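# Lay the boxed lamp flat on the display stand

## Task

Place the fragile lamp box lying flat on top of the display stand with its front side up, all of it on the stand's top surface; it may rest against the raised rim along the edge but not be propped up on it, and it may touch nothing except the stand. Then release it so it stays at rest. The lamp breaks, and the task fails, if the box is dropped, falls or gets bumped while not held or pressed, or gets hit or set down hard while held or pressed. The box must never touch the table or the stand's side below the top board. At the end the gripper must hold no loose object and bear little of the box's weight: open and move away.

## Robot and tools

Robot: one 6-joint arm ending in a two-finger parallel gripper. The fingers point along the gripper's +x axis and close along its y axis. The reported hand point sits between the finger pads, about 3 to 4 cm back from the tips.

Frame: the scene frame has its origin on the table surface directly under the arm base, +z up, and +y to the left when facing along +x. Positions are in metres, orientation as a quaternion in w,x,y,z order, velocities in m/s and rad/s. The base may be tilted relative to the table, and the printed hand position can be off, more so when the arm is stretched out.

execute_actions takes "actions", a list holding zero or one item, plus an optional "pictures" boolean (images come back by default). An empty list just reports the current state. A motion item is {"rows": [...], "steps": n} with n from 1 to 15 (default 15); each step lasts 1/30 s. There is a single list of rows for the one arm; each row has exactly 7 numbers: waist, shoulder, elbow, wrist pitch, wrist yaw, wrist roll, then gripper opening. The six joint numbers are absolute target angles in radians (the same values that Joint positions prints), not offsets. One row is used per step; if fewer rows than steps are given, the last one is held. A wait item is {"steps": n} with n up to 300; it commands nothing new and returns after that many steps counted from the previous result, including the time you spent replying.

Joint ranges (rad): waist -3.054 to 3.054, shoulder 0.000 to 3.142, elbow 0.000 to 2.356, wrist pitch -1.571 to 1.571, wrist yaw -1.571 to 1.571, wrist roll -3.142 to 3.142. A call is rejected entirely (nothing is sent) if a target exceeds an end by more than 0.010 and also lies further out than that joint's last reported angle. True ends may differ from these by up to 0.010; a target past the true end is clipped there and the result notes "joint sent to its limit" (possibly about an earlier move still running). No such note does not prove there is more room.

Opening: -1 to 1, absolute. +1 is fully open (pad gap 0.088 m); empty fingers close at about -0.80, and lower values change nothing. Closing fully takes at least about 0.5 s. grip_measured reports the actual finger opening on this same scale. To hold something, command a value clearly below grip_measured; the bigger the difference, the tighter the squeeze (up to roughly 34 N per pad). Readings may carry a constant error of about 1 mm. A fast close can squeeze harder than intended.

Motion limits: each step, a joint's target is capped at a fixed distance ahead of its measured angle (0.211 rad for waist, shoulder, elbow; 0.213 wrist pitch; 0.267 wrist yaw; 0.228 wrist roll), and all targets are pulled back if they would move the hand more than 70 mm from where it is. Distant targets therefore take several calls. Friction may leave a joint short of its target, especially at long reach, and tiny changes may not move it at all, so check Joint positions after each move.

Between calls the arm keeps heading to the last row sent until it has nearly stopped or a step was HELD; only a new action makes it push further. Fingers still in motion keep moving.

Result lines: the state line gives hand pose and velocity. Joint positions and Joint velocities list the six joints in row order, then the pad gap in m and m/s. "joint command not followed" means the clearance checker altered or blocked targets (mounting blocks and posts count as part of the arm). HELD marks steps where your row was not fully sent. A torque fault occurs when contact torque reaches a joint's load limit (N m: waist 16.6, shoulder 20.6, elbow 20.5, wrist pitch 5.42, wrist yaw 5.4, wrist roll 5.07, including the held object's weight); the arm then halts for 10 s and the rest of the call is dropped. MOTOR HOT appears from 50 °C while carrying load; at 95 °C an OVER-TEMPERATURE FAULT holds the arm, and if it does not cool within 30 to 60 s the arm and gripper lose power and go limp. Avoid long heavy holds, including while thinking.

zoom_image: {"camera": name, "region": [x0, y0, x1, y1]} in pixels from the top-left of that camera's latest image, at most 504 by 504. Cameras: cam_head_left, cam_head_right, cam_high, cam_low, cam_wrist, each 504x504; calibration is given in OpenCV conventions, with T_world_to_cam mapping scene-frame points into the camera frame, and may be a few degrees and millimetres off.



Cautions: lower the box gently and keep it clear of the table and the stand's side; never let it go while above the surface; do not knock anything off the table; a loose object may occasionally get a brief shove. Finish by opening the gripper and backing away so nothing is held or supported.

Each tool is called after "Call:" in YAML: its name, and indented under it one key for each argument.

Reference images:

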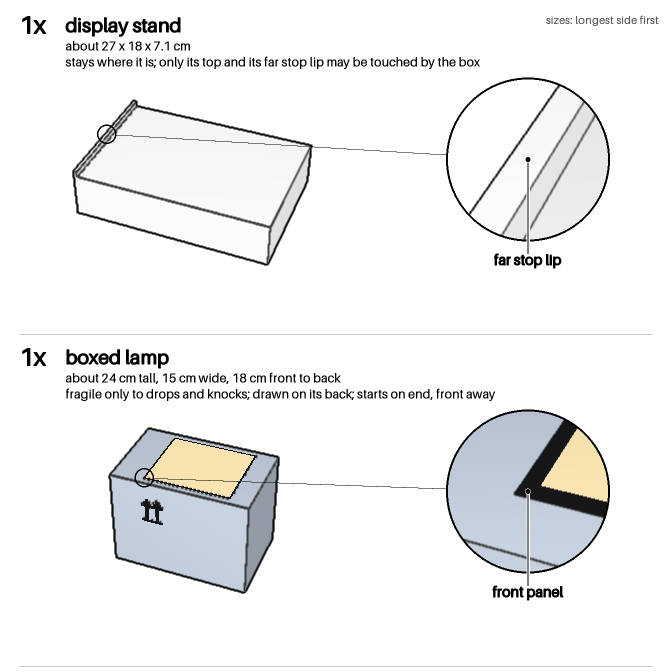

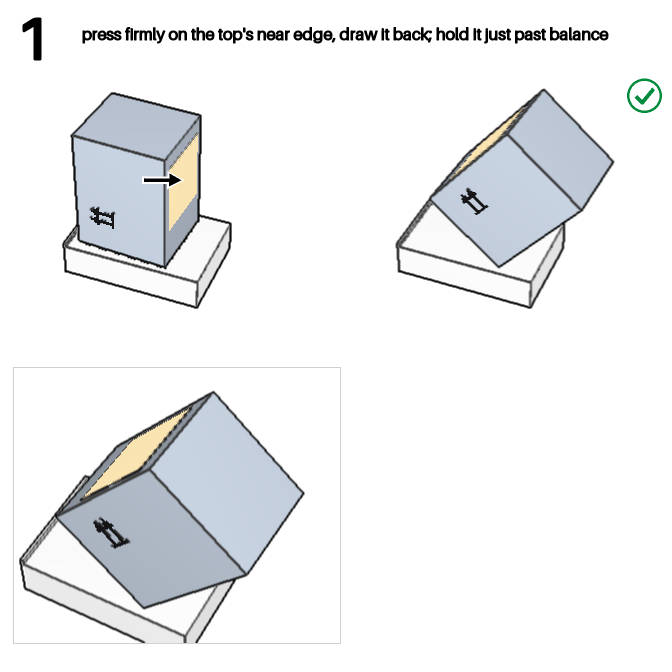

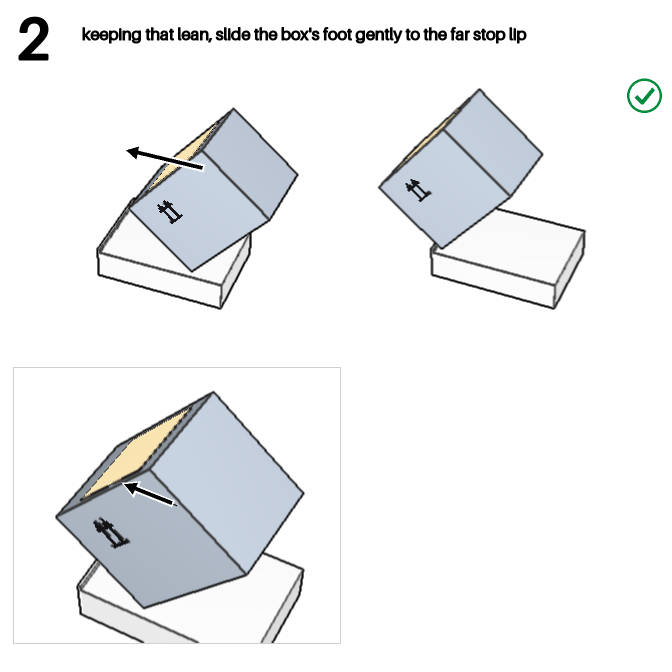

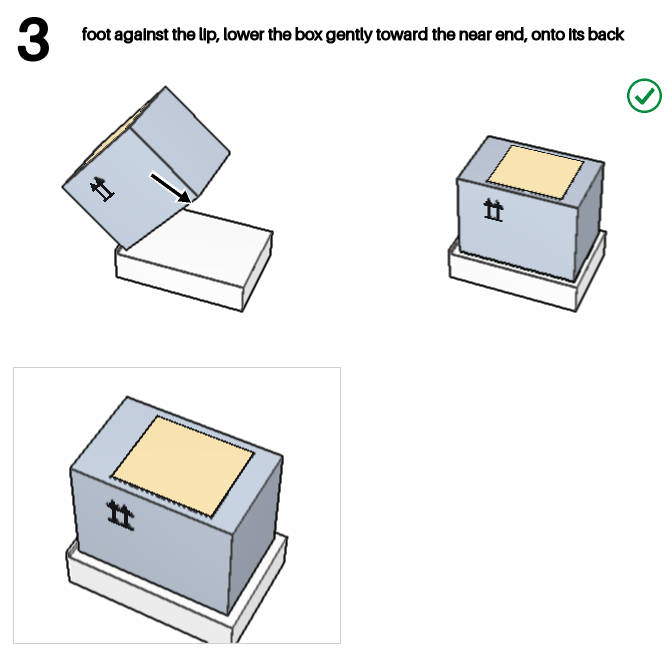

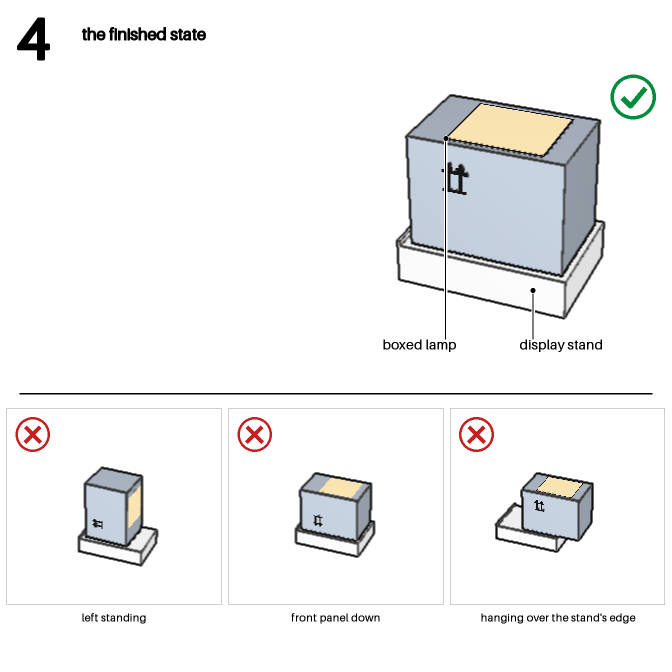

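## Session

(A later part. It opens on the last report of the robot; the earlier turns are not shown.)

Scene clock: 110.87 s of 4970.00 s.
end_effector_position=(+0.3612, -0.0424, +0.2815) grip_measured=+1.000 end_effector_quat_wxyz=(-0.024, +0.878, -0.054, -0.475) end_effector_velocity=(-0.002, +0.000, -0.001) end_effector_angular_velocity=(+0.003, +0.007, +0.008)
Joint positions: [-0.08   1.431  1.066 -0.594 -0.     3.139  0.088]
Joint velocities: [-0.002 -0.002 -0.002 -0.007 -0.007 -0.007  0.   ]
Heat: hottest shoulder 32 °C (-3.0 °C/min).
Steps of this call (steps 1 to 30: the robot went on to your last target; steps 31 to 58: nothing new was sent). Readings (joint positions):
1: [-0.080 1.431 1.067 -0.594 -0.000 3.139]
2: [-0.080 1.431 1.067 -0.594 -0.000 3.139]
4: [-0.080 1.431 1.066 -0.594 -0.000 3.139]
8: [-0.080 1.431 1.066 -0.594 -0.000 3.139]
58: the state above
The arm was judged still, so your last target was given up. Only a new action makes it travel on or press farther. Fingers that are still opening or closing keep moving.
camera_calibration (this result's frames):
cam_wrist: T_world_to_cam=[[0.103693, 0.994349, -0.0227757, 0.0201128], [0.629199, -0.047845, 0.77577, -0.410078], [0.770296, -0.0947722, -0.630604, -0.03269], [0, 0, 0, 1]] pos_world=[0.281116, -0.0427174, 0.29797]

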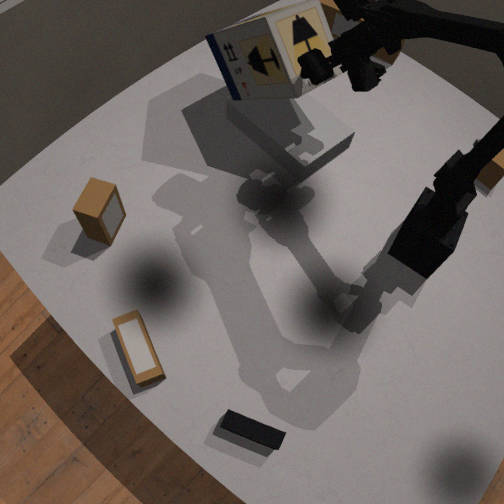

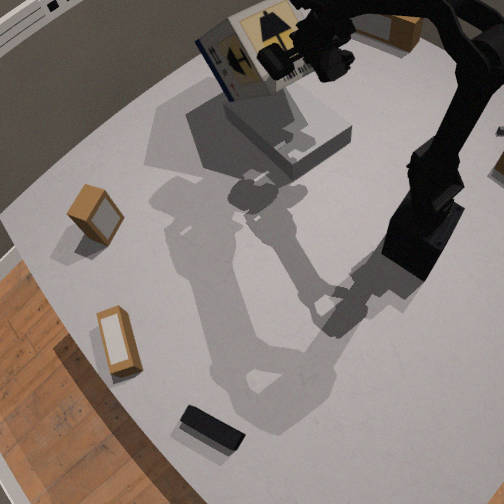

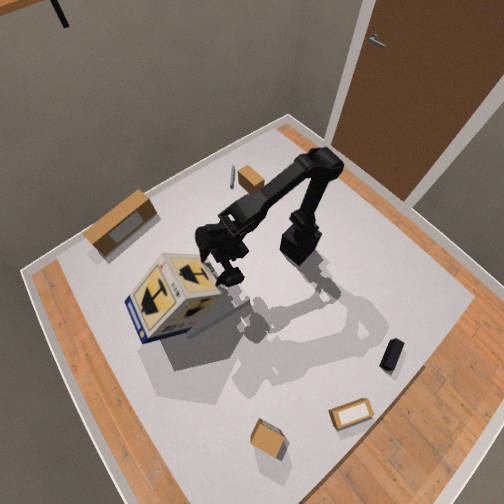

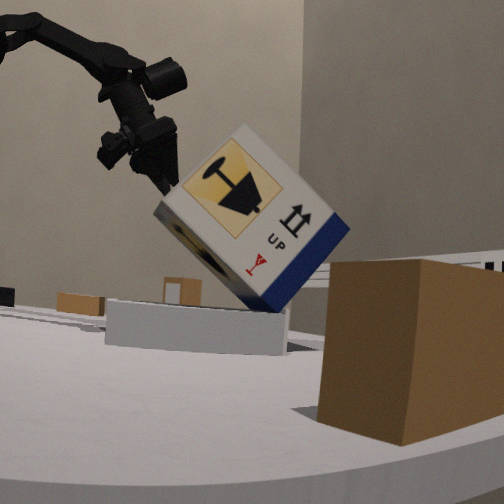

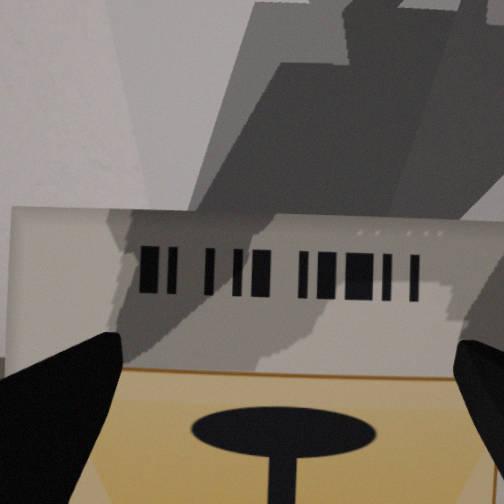

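Call:
execute_actions:
  actions:
    - {"rows": [[-0.083,1.4414,1.0374,-0.5771,0.0,3.14,1.0],[-0.083,1.4367,1.0287,-0.5707,0.0,3.14,1.0],[-0.083,1.4320,1.0199,-0.5644,0.0,3.14,1.0],[-0.083,1.4274,1.0111,-0.5581,0.0,3.14,1.0],[-0.083,1.4227,1.0023,-0.5518,0.0,3.14,1.0],[-0.083,1.4180,0.9936,-0.5454,0.0,3.14,1.0],[-0.083,1.4133,0.9848,-0.5391,0.0,3.14,1.0],[-0.083,1.4086,0.9760,-0.5328,0.0,3.14,1.0],[-0.083,1.4039,0.9672,-0.5265,0.0,3.14,1.0],[-0.083,1.3992,0.9585,-0.5201,0.0,3.14,1.0],[-0.083,1.3945,0.9497,-0.5138,0.0,3.14,1.0],[-0.083,1.3899,0.9409,-0.5075,0.0,3.14,1.0],[-0.083,1.3852,0.9321,-0.5011,0.0,3.14,1.0],[-0.083,1.3805,0.9234,-0.4948,0.0,3.14,1.0],[-0.083,1.3758,0.9146,-0.4885,0.0,3.14,1.0]], "steps": 15}
  pictures: false

Call:
execute_actions:
  actions:
    - {"steps": 15}

Scene clock: 116.73 s of 4970.00 s.
end_effector_position=(+0.3477, -0.0409, +0.2669) grip_measured=+1.000 end_effector_quat_wxyz=(-0.023, +0.882, -0.054, -0.468) end_effector_velocity=(-0.039, +0.002, -0.042) end_effector_angular_velocity=(-0.003, -0.012, -0.013)
Joint positions: [-0.08   1.378  0.955 -0.519 -0.     3.139  0.088]
Joint velocities: [-0.002 -0.125 -0.281  0.168  0.007  0.007  0.   ]
Heat: hottest shoulder 32 °C (-3.0 °C/min).
Steps of this call (steps 1 to 90: nothing new was sent; then 2.37 s passed at rest; steps 91 to 105: all 15 steps of this action). Readings (joint positions):
91: [-0.080 1.430 1.064 -0.592 -0.000 3.139]
92: [-0.080 1.428 1.061 -0.588 -0.000 3.139]
94: [-0.080 1.423 1.051 -0.580 -0.000 3.139]
98: [-0.080 1.407 1.019 -0.560 -0.000 3.139]
105: the state above

Scene clock: 117.23 s of 4970.00 s.
end_effector_position=(+0.3437, -0.0405, +0.2620) grip_measured=+1.000 end_effector_quat_wxyz=(-0.023, +0.881, -0.054, -0.469) end_effector_velocity=(+0.002, -0.002, +0.001) end_effector_angular_velocity=(-0.020, -0.015, +0.012)
Joint positions: [-0.08   1.368  0.927 -0.503 -0.     3.139  0.088]
Joint velocities: [-0.002 -0.002 -0.007  0.022  0.007 -0.022  0.   ]
Heat: hottest shoulder 32 °C (-3.0 °C/min).
Steps of this call (steps 1 to 15: the robot went on to your last target). Readings (joint positions):
1: [-0.080 1.375 0.947 -0.515 -0.000 3.139]
2: [-0.080 1.373 0.941 -0.513 -0.000 3.139]
4: [-0.080 1.371 0.933 -0.510 -0.000 3.139]
8: [-0.080 1.368 0.927 -0.505 -0.000 3.139]
15: the state above
camera_calibration (this result's frames):
cam_wrist: T_world_to_cam=[[0.103585, 0.99435, -0.0232194, 0.0196904], [0.618309, -0.0460906, 0.784583, -0.382353], [0.779079, -0.095628, -0.619589, -0.0372376], [0, 0, 0, 1]] pos_world=[0.263383, -0.0407629, 0.277372]

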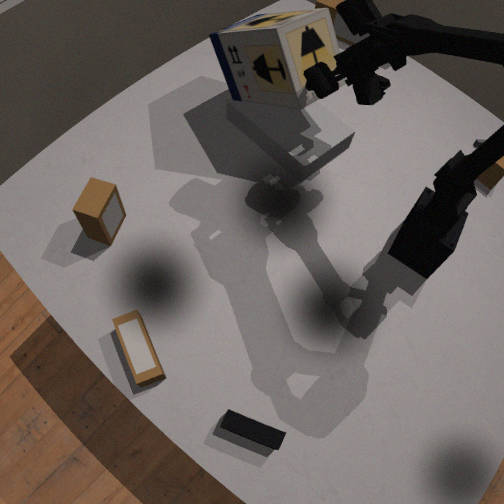

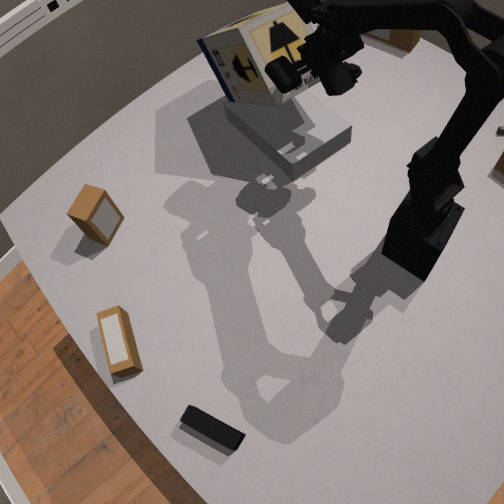

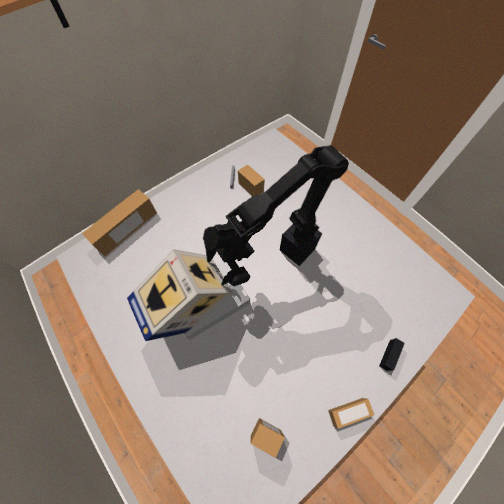

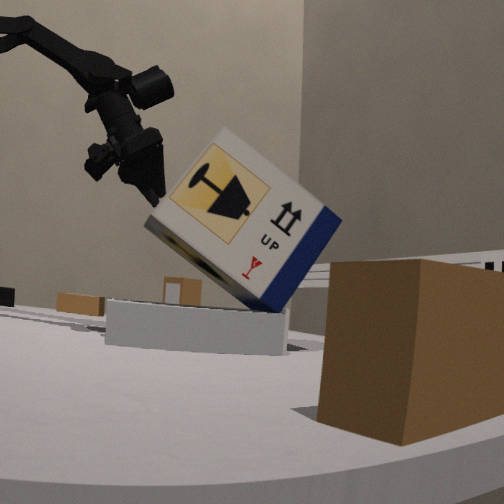

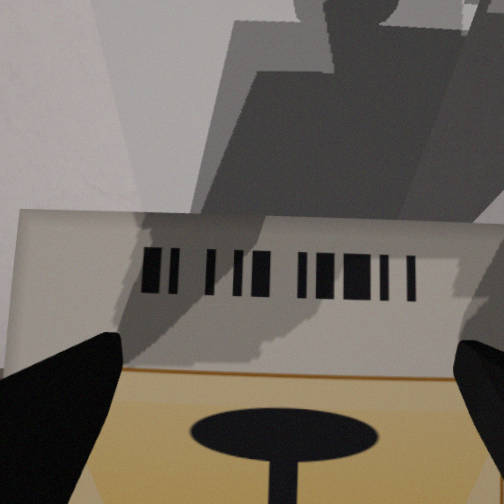

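Call:
execute_actions:
  actions:
    - {"rows": [[-0.083,1.3718,0.9054,-0.4810,0.0,3.14,1.0],[-0.083,1.3677,0.8963,-0.4735,0.0,3.14,1.0],[-0.083,1.3637,0.8871,-0.4660,0.0,3.14,1.0],[-0.083,1.3596,0.8780,-0.4586,0.0,3.14,1.0],[-0.083,1.3556,0.8688,-0.4511,0.0,3.14,1.0],[-0.083,1.3515,0.8596,-0.4436,0.0,3.14,1.0],[-0.083,1.3475,0.8505,-0.4361,0.0,3.14,1.0],[-0.083,1.3434,0.8413,-0.4286,0.0,3.14,1.0],[-0.083,1.3394,0.8322,-0.4211,0.0,3.14,1.0],[-0.083,1.3353,0.8230,-0.4136,0.0,3.14,1.0],[-0.083,1.3313,0.8138,-0.4061,0.0,3.14,1.0],[-0.083,1.3272,0.8047,-0.3987,0.0,3.14,1.0],[-0.083,1.3232,0.7955,-0.3912,0.0,3.14,1.0],[-0.083,1.3191,0.7864,-0.3837,0.0,3.14,1.0],[-0.083,1.3151,0.7772,-0.3762,0.0,3.14,1.0]], "steps": 15}
  pictures: false

Call:
execute_actions:
  actions:
    - {"steps": 15}

Scene clock: 121.87 s of 4970.00 s.
end_effector_position=(+0.3306, -0.0391, +0.2442) grip_measured=+1.000 end_effector_quat_wxyz=(-0.023, +0.885, -0.054, -0.461) end_effector_velocity=(-0.034, +0.006, -0.049) end_effector_angular_velocity=(+0.010, -0.033, +0.016)
Joint positions: [-0.08   1.324  0.81  -0.413 -0.     3.139  0.088]
Joint velocities: [-0.002 -0.1   -0.295  0.227 -0.022 -0.007  0.   ]
Heat: hottest shoulder 32 °C (-2.0 °C/min).
Steps of this call (steps 1 to 15: the robot went on to your last target; steps 16 to 90: nothing new was sent; then 1.13 s passed at rest; steps 91 to 105: all 15 steps of this action). Readings (joint positions):
91: [-0.080 1.366 0.924 -0.501 -0.000 3.139]
92: [-0.080 1.365 0.921 -0.497 -0.000 3.139]
94: [-0.080 1.359 0.910 -0.486 -0.000 3.139]
98: [-0.080 1.346 0.877 -0.462 -0.000 3.139]
105: the state above

Scene clock: 122.37 s of 4970.00 s.
end_effector_position=(+0.3271, -0.0387, +0.2386) grip_measured=+1.000 end_effector_quat_wxyz=(-0.023, +0.885, -0.054, -0.461) end_effector_velocity=(+0.001, +0.000, +0.001) end_effector_angular_velocity=(-0.008, -0.006, +0.020)
Joint positions: [-0.08   1.317  0.781 -0.391 -0.     3.139  0.088]
Joint velocities: [-0.002 -0.002 -0.002  0.007 -0.007 -0.022  0.   ]
Heat: hottest shoulder 32 °C (-2.0 °C/min).
Steps of this call (steps 1 to 15: the robot went on to your last target). Readings (joint positions):
1: [-0.080 1.321 0.802 -0.407 -0.000 3.139]
2: [-0.080 1.320 0.796 -0.404 -0.000 3.139]
4: [-0.080 1.320 0.787 -0.399 -0.000 3.139]
8: [-0.080 1.318 0.782 -0.394 -0.000 3.139]
15: the state above
camera_calibration (this result's frames):
cam_wrist: T_world_to_cam=[[0.104062, 0.994286, -0.023813, 0.0191009], [0.604873, -0.044264, 0.795091, -0.351706], [0.789493, -0.097143, -0.606023, -0.0453713], [0, 0, 0, 1]] pos_world=[0.24657, -0.0389672, 0.252597]

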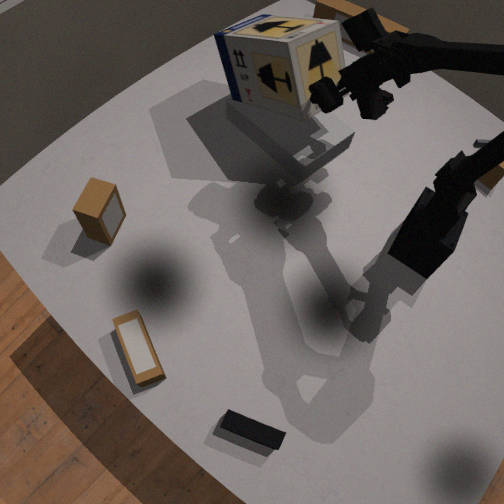

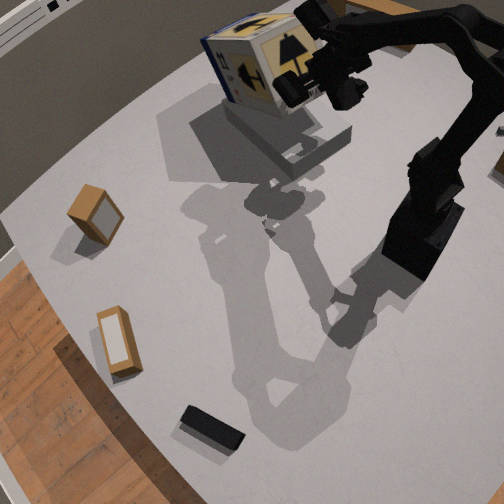

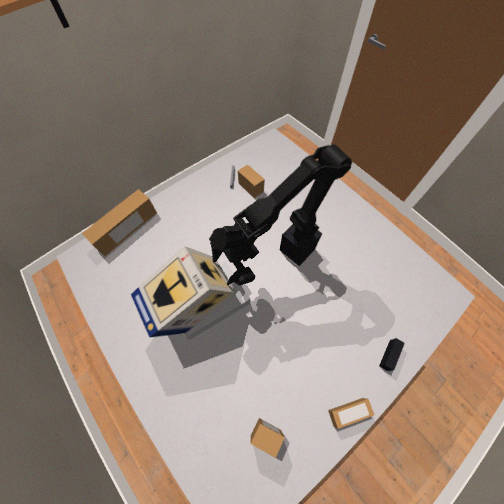

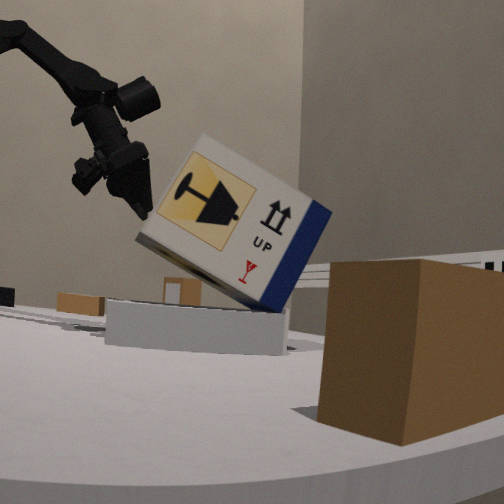

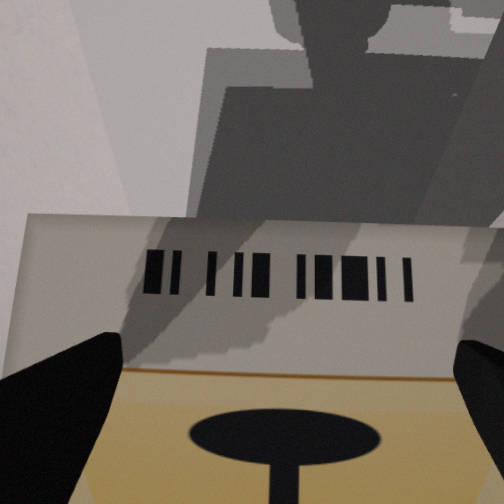

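Call:
execute_actions:
  actions:
    - {"rows": [[-0.083,1.3127,0.7693,-0.3678,0.0,3.14,1.0],[-0.083,1.3103,0.7615,-0.3594,0.0,3.14,1.0],[-0.083,1.3079,0.7536,-0.3510,0.0,3.14,1.0],[-0.083,1.3054,0.7458,-0.3425,0.0,3.14,1.0],[-0.083,1.3030,0.7379,-0.3341,0.0,3.14,1.0],[-0.083,1.3006,0.7301,-0.3257,0.0,3.14,1.0],[-0.083,1.2982,0.7222,-0.3173,0.0,3.14,1.0],[-0.083,1.2958,0.7144,-0.3089,0.0,3.14,1.0],[-0.083,1.2934,0.7065,-0.3005,0.0,3.14,1.0],[-0.083,1.2910,0.6987,-0.2921,0.0,3.14,1.0],[-0.083,1.2886,0.6908,-0.2837,0.0,3.14,1.0],[-0.083,1.2861,0.6830,-0.2752,0.0,3.14,1.0],[-0.083,1.2837,0.6751,-0.2668,0.0,3.14,1.0],[-0.083,1.2813,0.6673,-0.2584,0.0,3.14,1.0],[-0.083,1.2789,0.6594,-0.2500,0.0,3.14,1.0]], "steps": 15}
  pictures: false

Call:
execute_actions:
  actions:
    - {"steps": 15}

Scene clock: 128.27 s of 4970.00 s.
end_effector_position=(+0.3185, -0.0378, +0.2236) grip_measured=+1.000 end_effector_quat_wxyz=(-0.022, +0.892, -0.055, -0.448) end_effector_velocity=(-0.024, +0.003, -0.041) end_effector_angular_velocity=(-0.005, -0.051, +0.008)
Joint positions: [-0.08   1.289  0.682 -0.292 -0.     3.139  0.088]
Joint velocities: [-0.002 -0.056 -0.247  0.242 -0.007 -0.007  0.   ]
Heat: hottest shoulder 33 °C (+0.0 °C/min).
Steps of this call (steps 1 to 15: the robot went on to your last target; steps 16 to 90: nothing new was sent; then 2.40 s passed at rest; steps 91 to 105: all 15 steps of this action). Readings (joint positions):
91: [-0.080 1.316 0.779 -0.389 -0.000 3.139]
92: [-0.080 1.315 0.777 -0.386 -0.000 3.139]
94: [-0.080 1.310 0.767 -0.375 -0.000 3.139]
98: [-0.080 1.302 0.739 -0.348 -0.000 3.139]
105: the state above

Scene clock: 128.77 s of 4970.00 s.
end_effector_position=(+0.3166, -0.0376, +0.2199) grip_measured=+1.000 end_effector_quat_wxyz=(-0.022, +0.893, -0.055, -0.446) end_effector_velocity=(-0.005, -0.001, -0.005) end_effector_angular_velocity=(-0.017, +0.019, +0.011)
Joint positions: [-0.08   1.284  0.659 -0.267 -0.     3.139  0.088]
Joint velocities: [-0.002 -0.002 -0.012 -0.007  0.007 -0.022  0.   ]
Heat: hottest shoulder 33 °C (+0.0 °C/min).
Steps of this call (steps 1 to 15: the robot went on to your last target). Readings (joint positions):
1: [-0.080 1.287 0.675 -0.285 -0.000 3.139]
2: [-0.080 1.287 0.670 -0.280 -0.000 3.139]
4: [-0.080 1.287 0.664 -0.275 -0.000 3.139]
8: [-0.080 1.285 0.660 -0.269 -0.000 3.139]
15: the state above
camera_calibration (this result's frames):
cam_wrist: T_world_to_cam=[[0.104608, 0.994215, -0.0243544, 0.0185806], [0.577436, -0.0407813, 0.815416, -0.326081], [0.809706, -0.0993621, -0.578362, -0.0608415], [0, 0, 0, 1]] pos_world=[0.235611, -0.0378164, 0.231156]

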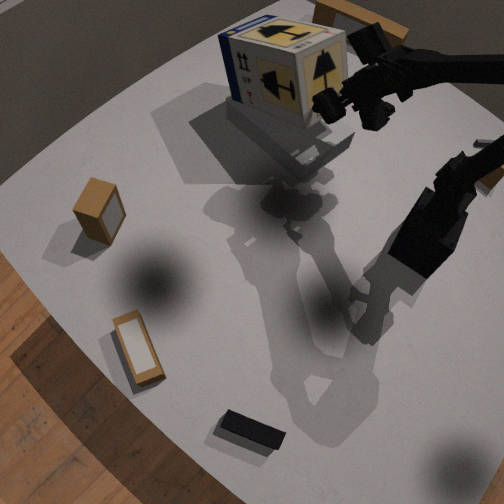

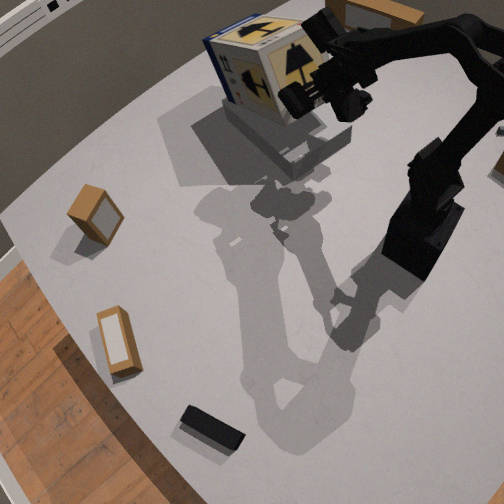

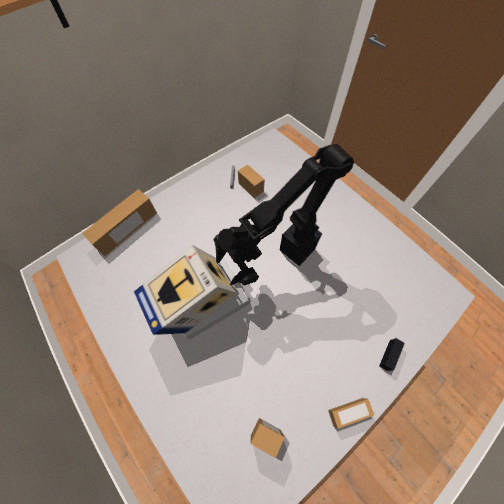

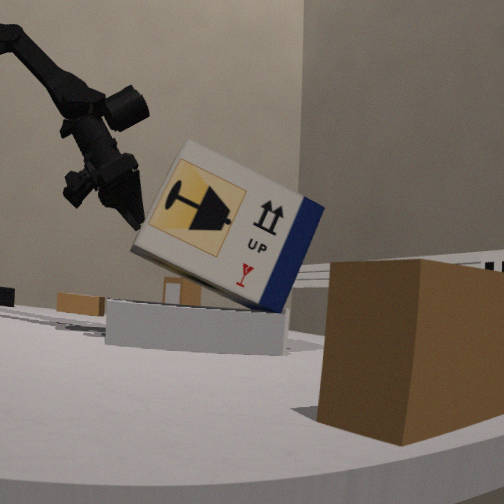

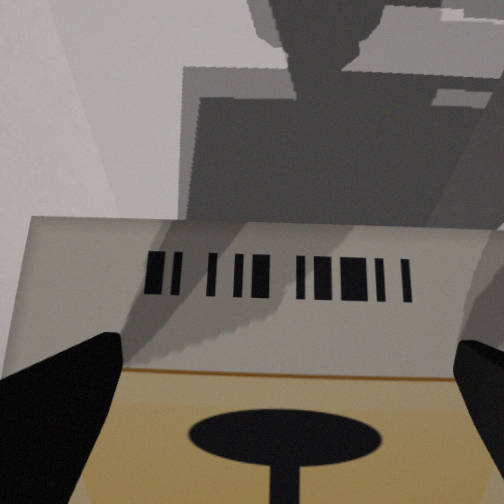

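Call:
zoom_image:
  camera: "cam_low"
  region: [40, 70, 240, 270]

Region (40, 70, 240, 270) of cam_low's 504x504 image, scaled by 2.520, with more detail than that image has.

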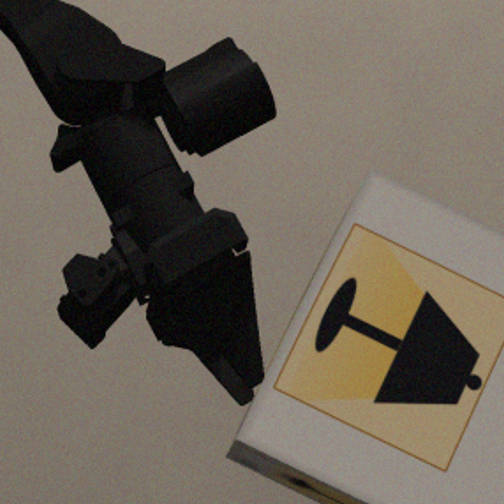

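Call:
execute_actions:
  actions:
    - {"rows": [[-0.083,1.2794,0.6526,-0.2415,0.0,3.14,1.0],[-0.083,1.2798,0.6457,-0.2329,0.0,3.14,1.0],[-0.083,1.2803,0.6389,-0.2244,0.0,3.14,1.0],[-0.083,1.2808,0.6320,-0.2159,0.0,3.14,1.0],[-0.083,1.2813,0.6252,-0.2073,0.0,3.14,1.0],[-0.083,1.2817,0.6184,-0.1988,0.0,3.14,1.0],[-0.083,1.2822,0.6115,-0.1903,0.0,3.14,1.0],[-0.083,1.2827,0.6047,-0.1817,0.0,3.14,1.0],[-0.083,1.2832,0.5978,-0.1732,0.0,3.14,1.0],[-0.083,1.2836,0.5910,-0.1647,0.0,3.14,1.0],[-0.083,1.2841,0.5842,-0.1561,0.0,3.14,1.0],[-0.083,1.2846,0.5773,-0.1476,0.0,3.14,1.0],[-0.083,1.2851,0.5705,-0.1391,0.0,3.14,1.0],[-0.083,1.2855,0.5636,-0.1305,0.0,3.14,1.0],[-0.083,1.2860,0.5568,-0.1220,0.0,3.14,1.0]], "steps": 15}
  pictures: false

Call:
execute_actions:
  actions:
    - {"steps": 15}

Scene clock: 134.00 s of 4970.00 s.
end_effector_position=(+0.3086, -0.0368, +0.2018) grip_measured=+1.000 end_effector_quat_wxyz=(-0.022, +0.896, -0.055, -0.440) end_effector_velocity=(-0.018, +0.002, -0.040) end_effector_angular_velocity=(+0.005, -0.047, -0.003)
Joint positions: [-0.08   1.282  0.57  -0.167 -0.     3.139  0.088]
Joint velocities: [-0.002 -0.002 -0.212  0.256 -0.007  0.007  0.   ]
Heat: hottest wrist pitch 35 °C (+2.0 °C/min).
Steps of this call (steps 1 to 15: the robot went on to your last target; steps 16 to 90: nothing new was sent; then 1.73 s passed at rest; steps 91 to 105: all 15 steps of this action). Readings (joint positions):
91: [-0.080 1.284 0.657 -0.265 -0.000 3.139]
92: [-0.080 1.283 0.655 -0.262 -0.000 3.139]
94: [-0.080 1.282 0.646 -0.252 -0.000 3.139]
98: [-0.080 1.282 0.619 -0.225 -0.000 3.139]
105: the state above

Scene clock: 134.50 s of 4970.00 s.
end_effector_position=(+0.3070, -0.0366, +0.1981) grip_measured=+1.000 end_effector_quat_wxyz=(-0.022, +0.897, -0.055, -0.437) end_effector_velocity=(-0.000, +0.002, +0.000) end_effector_angular_velocity=(+0.000, -0.007, +0.013)
Joint positions: [-0.08   1.282  0.55  -0.142 -0.     3.139  0.088]
Joint velocities: [ 0.002 -0.007 -0.007  0.007 -0.007 -0.007  0.   ]
Heat: hottest wrist pitch 35 °C (+2.0 °C/min).
Steps of this call (steps 1 to 15: the robot went on to your last target). Readings (joint positions):
1: [-0.080 1.282 0.563 -0.160 -0.000 3.139]
2: [-0.080 1.282 0.559 -0.154 -0.000 3.139]
4: [-0.080 1.282 0.555 -0.148 -0.000 3.139]
8: [-0.080 1.282 0.551 -0.144 -0.000 3.139]
15: the state above
camera_calibration (this result's frames):
cam_wrist: T_world_to_cam=[[0.105206, 0.994151, -0.0244003, 0.0179007], [0.562487, -0.0392548, 0.825873, -0.300205], [0.820085, -0.100611, -0.563327, -0.0718294], [0, 0, 0, 1]] pos_world=[0.225884, -0.0368074, 0.207905]

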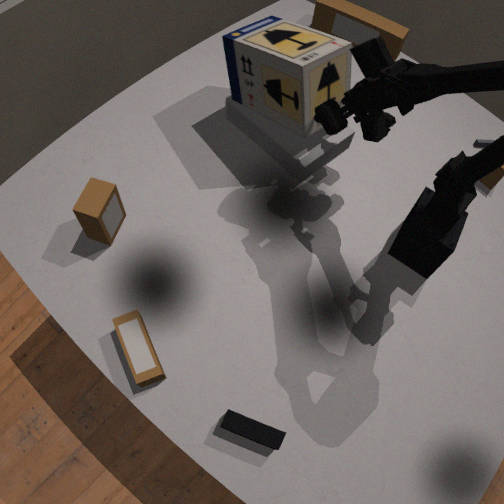

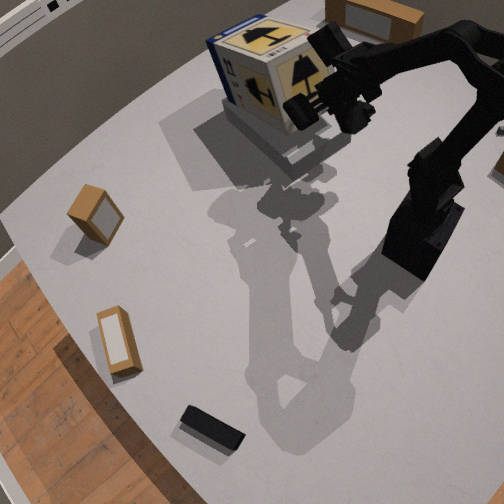

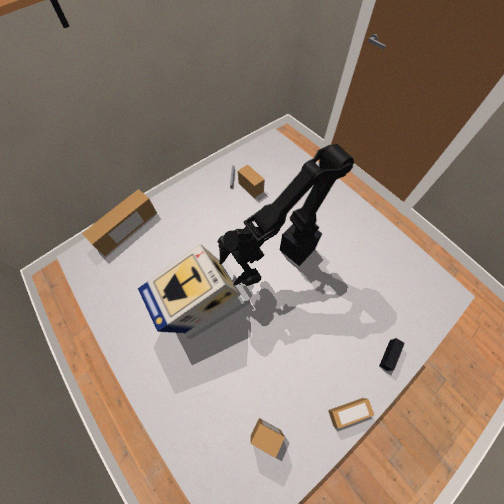

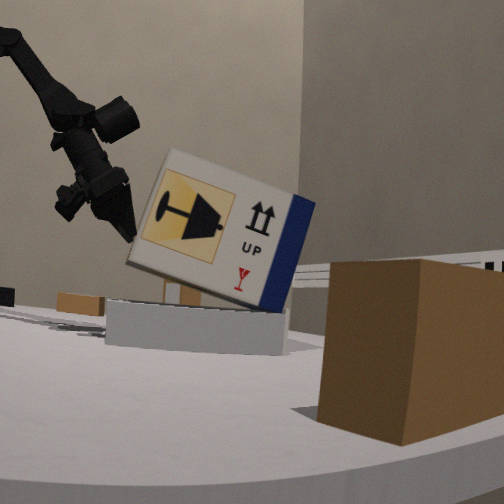

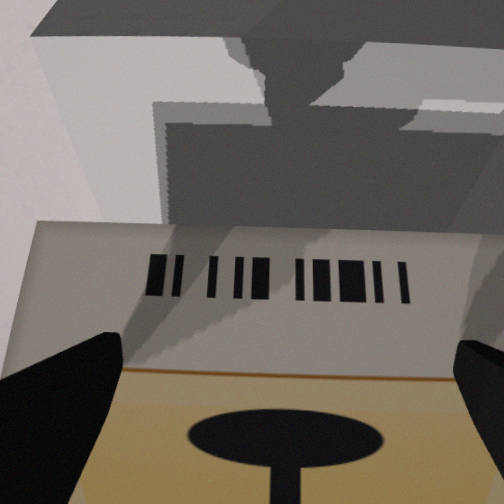

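Call:
execute_actions:
  actions:
    - {"rows": [[-0.083,1.2879,0.5503,-0.1120,0.0,3.14,1.0],[-0.083,1.2898,0.5439,-0.1021,0.0,3.14,1.0],[-0.083,1.2917,0.5374,-0.0921,0.0,3.14,1.0],[-0.083,1.2936,0.5309,-0.0821,0.0,3.14,1.0],[-0.083,1.2955,0.5245,-0.0722,0.0,3.14,1.0],[-0.083,1.2974,0.5180,-0.0622,0.0,3.14,1.0],[-0.083,1.2993,0.5115,-0.0522,0.0,3.14,1.0],[-0.083,1.3011,0.5051,-0.0423,0.0,3.14,1.0],[-0.083,1.3030,0.4986,-0.0323,0.0,3.14,1.0],[-0.083,1.3049,0.4921,-0.0223,0.0,3.14,1.0],[-0.083,1.3068,0.4857,-0.0124,0.0,3.14,1.0],[-0.083,1.3087,0.4792,-0.0024,0.0,3.14,1.0],[-0.083,1.3106,0.4727,0.0076,0.0,3.14,1.0],[-0.083,1.3125,0.4663,0.0175,0.0,3.14,1.0],[-0.083,1.3144,0.4598,0.0275,0.0,3.14,1.0]], "steps": 15}
  pictures: false

Call:
execute_actions:
  actions:
    - {"steps": 15}

Scene clock: 137.23 s of 4970.00 s.
end_effector_position=(+0.3007, -0.0360, +0.1789) grip_measured=+1.000 end_effector_quat_wxyz=(-0.021, +0.900, -0.055, -0.431) end_effector_velocity=(-0.017, +0.004, -0.045) end_effector_angular_velocity=(+0.018, -0.029, +0.006)
Joint positions: [-0.08   1.305  0.467 -0.022 -0.     3.139  0.088]
Joint velocities: [-0.002  0.066 -0.193  0.286 -0.022  0.007  0.   ]
Heat: hottest wrist pitch 35 °C (+2.0 °C/min).
Steps of this call (steps 1 to 15: the robot went on to your last target; steps 16 to 67: nothing new was sent; steps 68 to 82: all 15 steps of this action). Readings (joint positions):
68: [-0.080 1.282 0.548 -0.140 -0.000 3.139]
69: [-0.080 1.282 0.545 -0.136 -0.000 3.139]
71: [-0.080 1.283 0.537 -0.124 -0.000 3.139]
75: [-0.080 1.289 0.512 -0.090 -0.000 3.139]
82: the state above

Scene clock: 137.73 s of 4970.00 s.
end_effector_position=(+0.2993, -0.0359, +0.1749) grip_measured=+1.000 end_effector_quat_wxyz=(-0.021, +0.901, -0.056, -0.429) end_effector_velocity=(-0.002, -0.002, -0.002) end_effector_angular_velocity=(-0.009, +0.013, -0.001)
Joint positions: [-0.08   1.312  0.448  0.007 -0.     3.139  0.088]
Joint velocities: [-0.002  0.002 -0.002 -0.007  0.007 -0.007  0.   ]
Heat: hottest wrist pitch 35 °C (+2.0 °C/min).
Steps of this call (steps 1 to 15: the robot went on to your last target). Readings (joint positions):
1: [-0.080 1.307 0.461 -0.014 -0.000 3.139]
2: [-0.080 1.309 0.457 -0.008 -0.000 3.139]
4: [-0.080 1.312 0.453 -0.001 -0.000 3.139]
8: [-0.080 1.312 0.450 0.005 -0.000 3.139]
15: the state above
camera_calibration (this result's frames):
cam_wrist: T_world_to_cam=[[0.105794, 0.994088, -0.0244243, 0.0172333], [0.547667, -0.0377478, 0.835845, -0.273974], [0.829981, -0.101803, -0.548423, -0.0841095], [0, 0, 0, 1]] pos_world=[0.218033, -0.036036, 0.183293]

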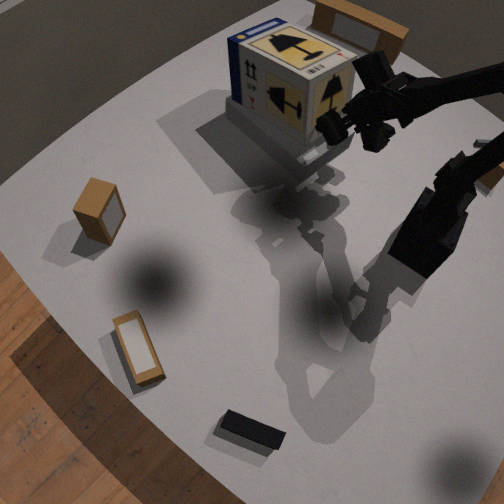

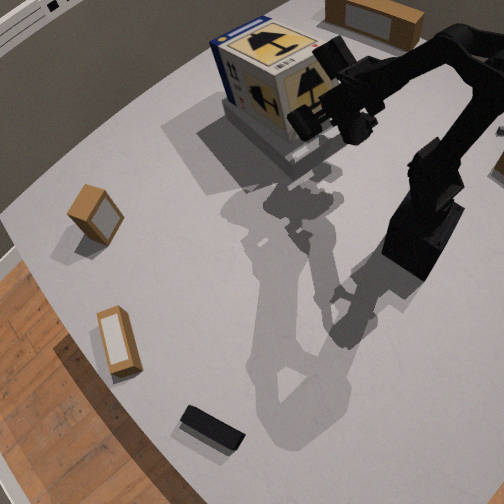

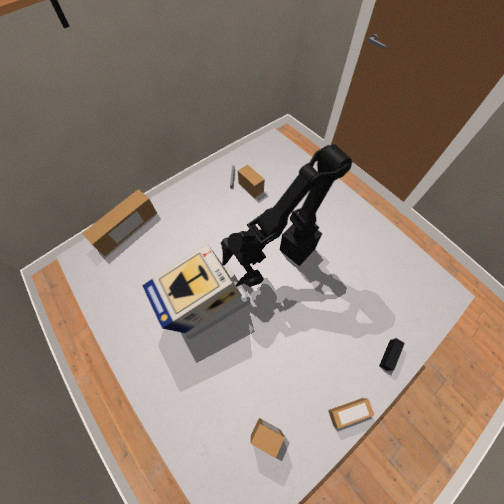

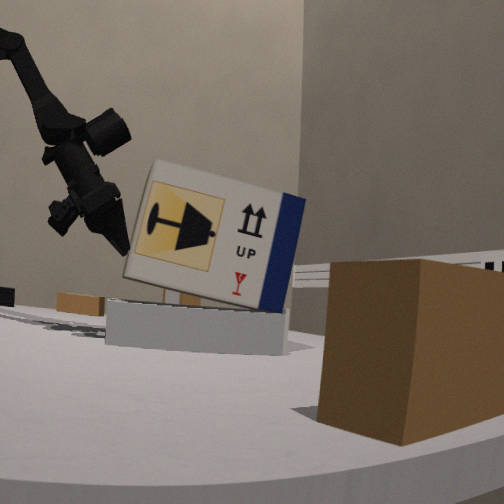

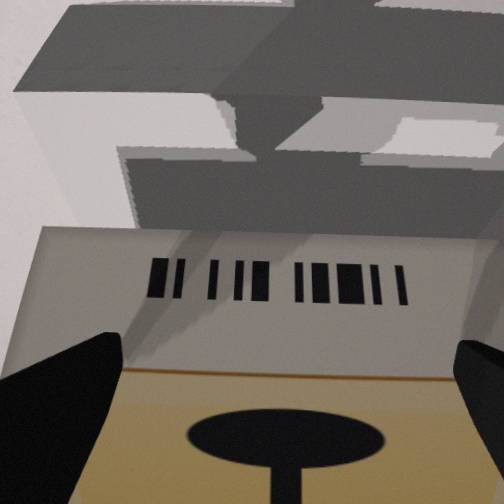

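Call:
zoom_image:
  camera: "cam_low"
  region: [90, 180, 310, 340]

Region (90, 180, 310, 340) of cam_low's 504x504 image, scaled by 2.291, with more detail than that image has; it fills the top 367 rows of this view, and the rest is white.

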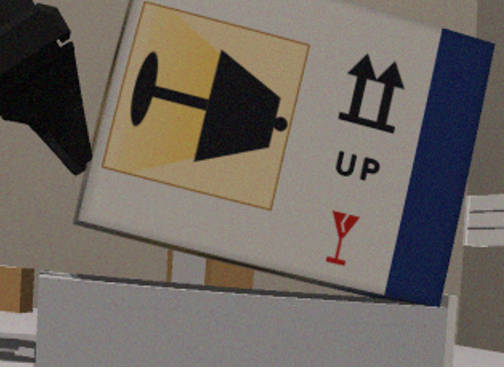

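Call:
execute_actions:
  actions:
    - {"rows": [[-0.083,1.3173,0.4556,0.0363,0.0,3.14,1.0],[-0.083,1.3203,0.4515,0.0450,0.0,3.14,1.0],[-0.083,1.3232,0.4473,0.0538,0.0,3.14,1.0],[-0.083,1.3261,0.4431,0.0625,0.0,3.14,1.0],[-0.083,1.3290,0.4390,0.0713,0.0,3.14,1.0],[-0.083,1.3320,0.4348,0.0801,0.0,3.14,1.0],[-0.083,1.3349,0.4306,0.0888,0.0,3.14,1.0],[-0.083,1.3378,0.4265,0.0976,0.0,3.14,1.0],[-0.083,1.3407,0.4223,0.1063,0.0,3.14,1.0],[-0.083,1.3437,0.4181,0.1151,0.0,3.14,1.0],[-0.083,1.3466,0.4140,0.1239,0.0,3.14,1.0],[-0.083,1.3495,0.4098,0.1326,0.0,3.14,1.0],[-0.083,1.3524,0.4056,0.1414,0.0,3.14,1.0],[-0.083,1.3554,0.4015,0.1501,0.0,3.14,1.0],[-0.083,1.3583,0.3973,0.1589,0.0,3.14,1.0]], "steps": 15}
  pictures: false

Call:
execute_actions:
  actions:
    - {"steps": 15}

Call:
zoom_image:
  camera: "cam_low"
  region: [90, 180, 310, 340]

Scene clock: 140.90 s of 4970.00 s.
end_effector_position=(+0.2960, -0.0356, +0.1608) grip_measured=+1.000 end_effector_quat_wxyz=(-0.021, +0.904, -0.056, -0.424) end_effector_velocity=(-0.006, -0.001, -0.029) end_effector_angular_velocity=(-0.007, -0.051, -0.012)
Joint positions: [-0.08   1.35   0.394  0.111 -0.     3.14   0.088]
Joint velocities: [-0.002  0.09  -0.129  0.271  0.007  0.007  0.   ]
Heat: hottest wrist pitch 36 °C (+3.0 °C/min).
Steps of this call (steps 1 to 15: the robot went on to your last target; steps 16 to 80: nothing new was sent; steps 81 to 95: all 15 steps of this action). Readings (joint positions):
81: [-0.080 1.313 0.447 0.009 -0.000 3.139]
82: [-0.080 1.313 0.446 0.013 -0.000 3.139]
84: [-0.080 1.317 0.439 0.023 -0.000 3.139]
88: [-0.080 1.329 0.423 0.053 -0.000 3.139]
95: the state above

Scene clock: 141.40 s of 4970.00 s.
end_effector_position=(+0.2954, -0.0356, +0.1579) grip_measured=+1.000 end_effector_quat_wxyz=(-0.021, +0.904, -0.056, -0.422) end_effector_velocity=(+0.001, +0.002, +0.001) end_effector_angular_velocity=(+0.011, -0.009, +0.017)
Joint positions: [-0.08   1.359  0.381  0.137 -0.     3.14   0.088]
Joint velocities: [-0.002 -0.002 -0.002  0.007 -0.022 -0.007  0.   ]
Heat: hottest wrist pitch 36 °C (+3.0 °C/min).
Steps of this call (steps 1 to 15: the robot went on to your last target). Readings (joint positions):
1: [-0.080 1.353 0.390 0.119 -0.000 3.140]
2: [-0.080 1.355 0.388 0.124 -0.000 3.140]
4: [-0.080 1.357 0.385 0.130 -0.000 3.140]
8: [-0.080 1.359 0.382 0.135 -0.000 3.140]
15: the state above
camera_calibration (this result's frames):
cam_wrist: T_world_to_cam=[[0.10634, 0.99403, -0.024401, 0.0167306], [0.53459, -0.0364638, 0.844325, -0.254976], [0.838394, -0.10283, -0.535276, -0.094768], [0, 0, 0, 1]] pos_world=[0.213981, -0.0356731, 0.164964]

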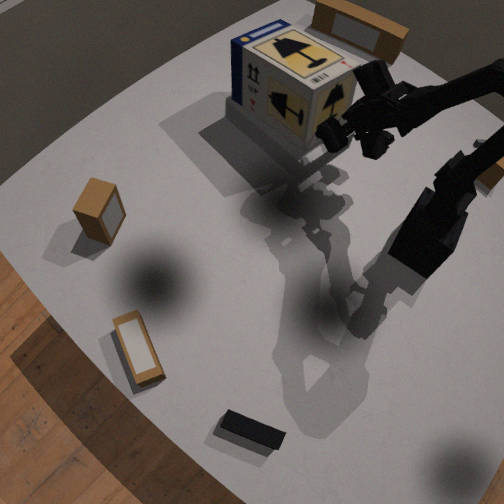

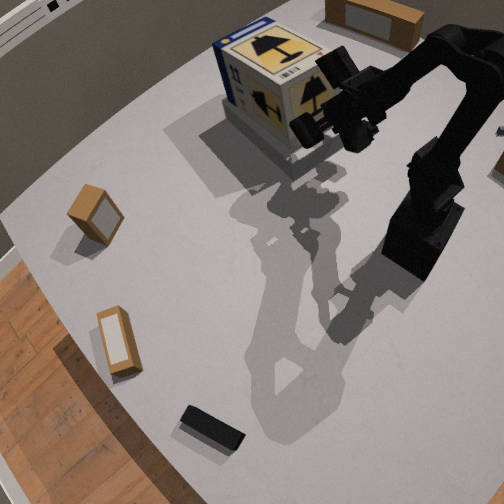

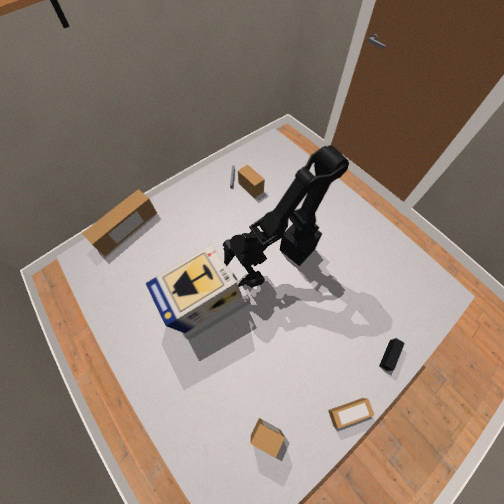

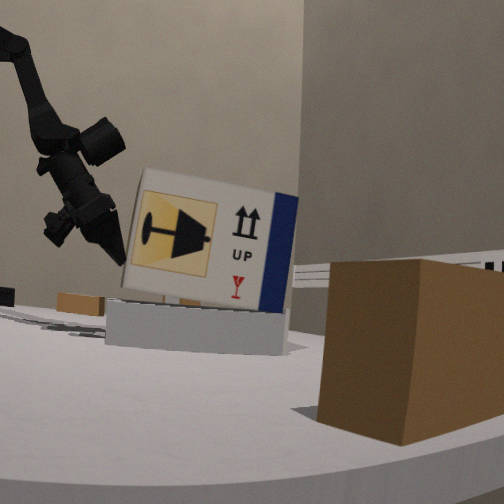

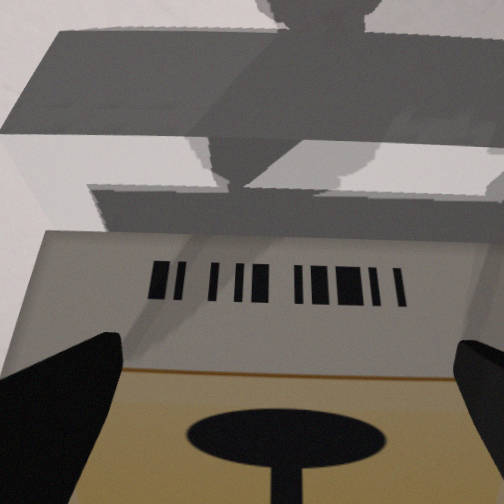

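Region (90, 180, 310, 340) of cam_low's 504x504 image, scaled by 2.291, with more detail than that image has; it fills the top 367 rows of this view, and the rest is white.

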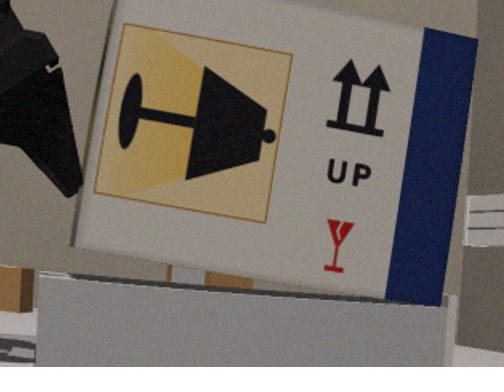

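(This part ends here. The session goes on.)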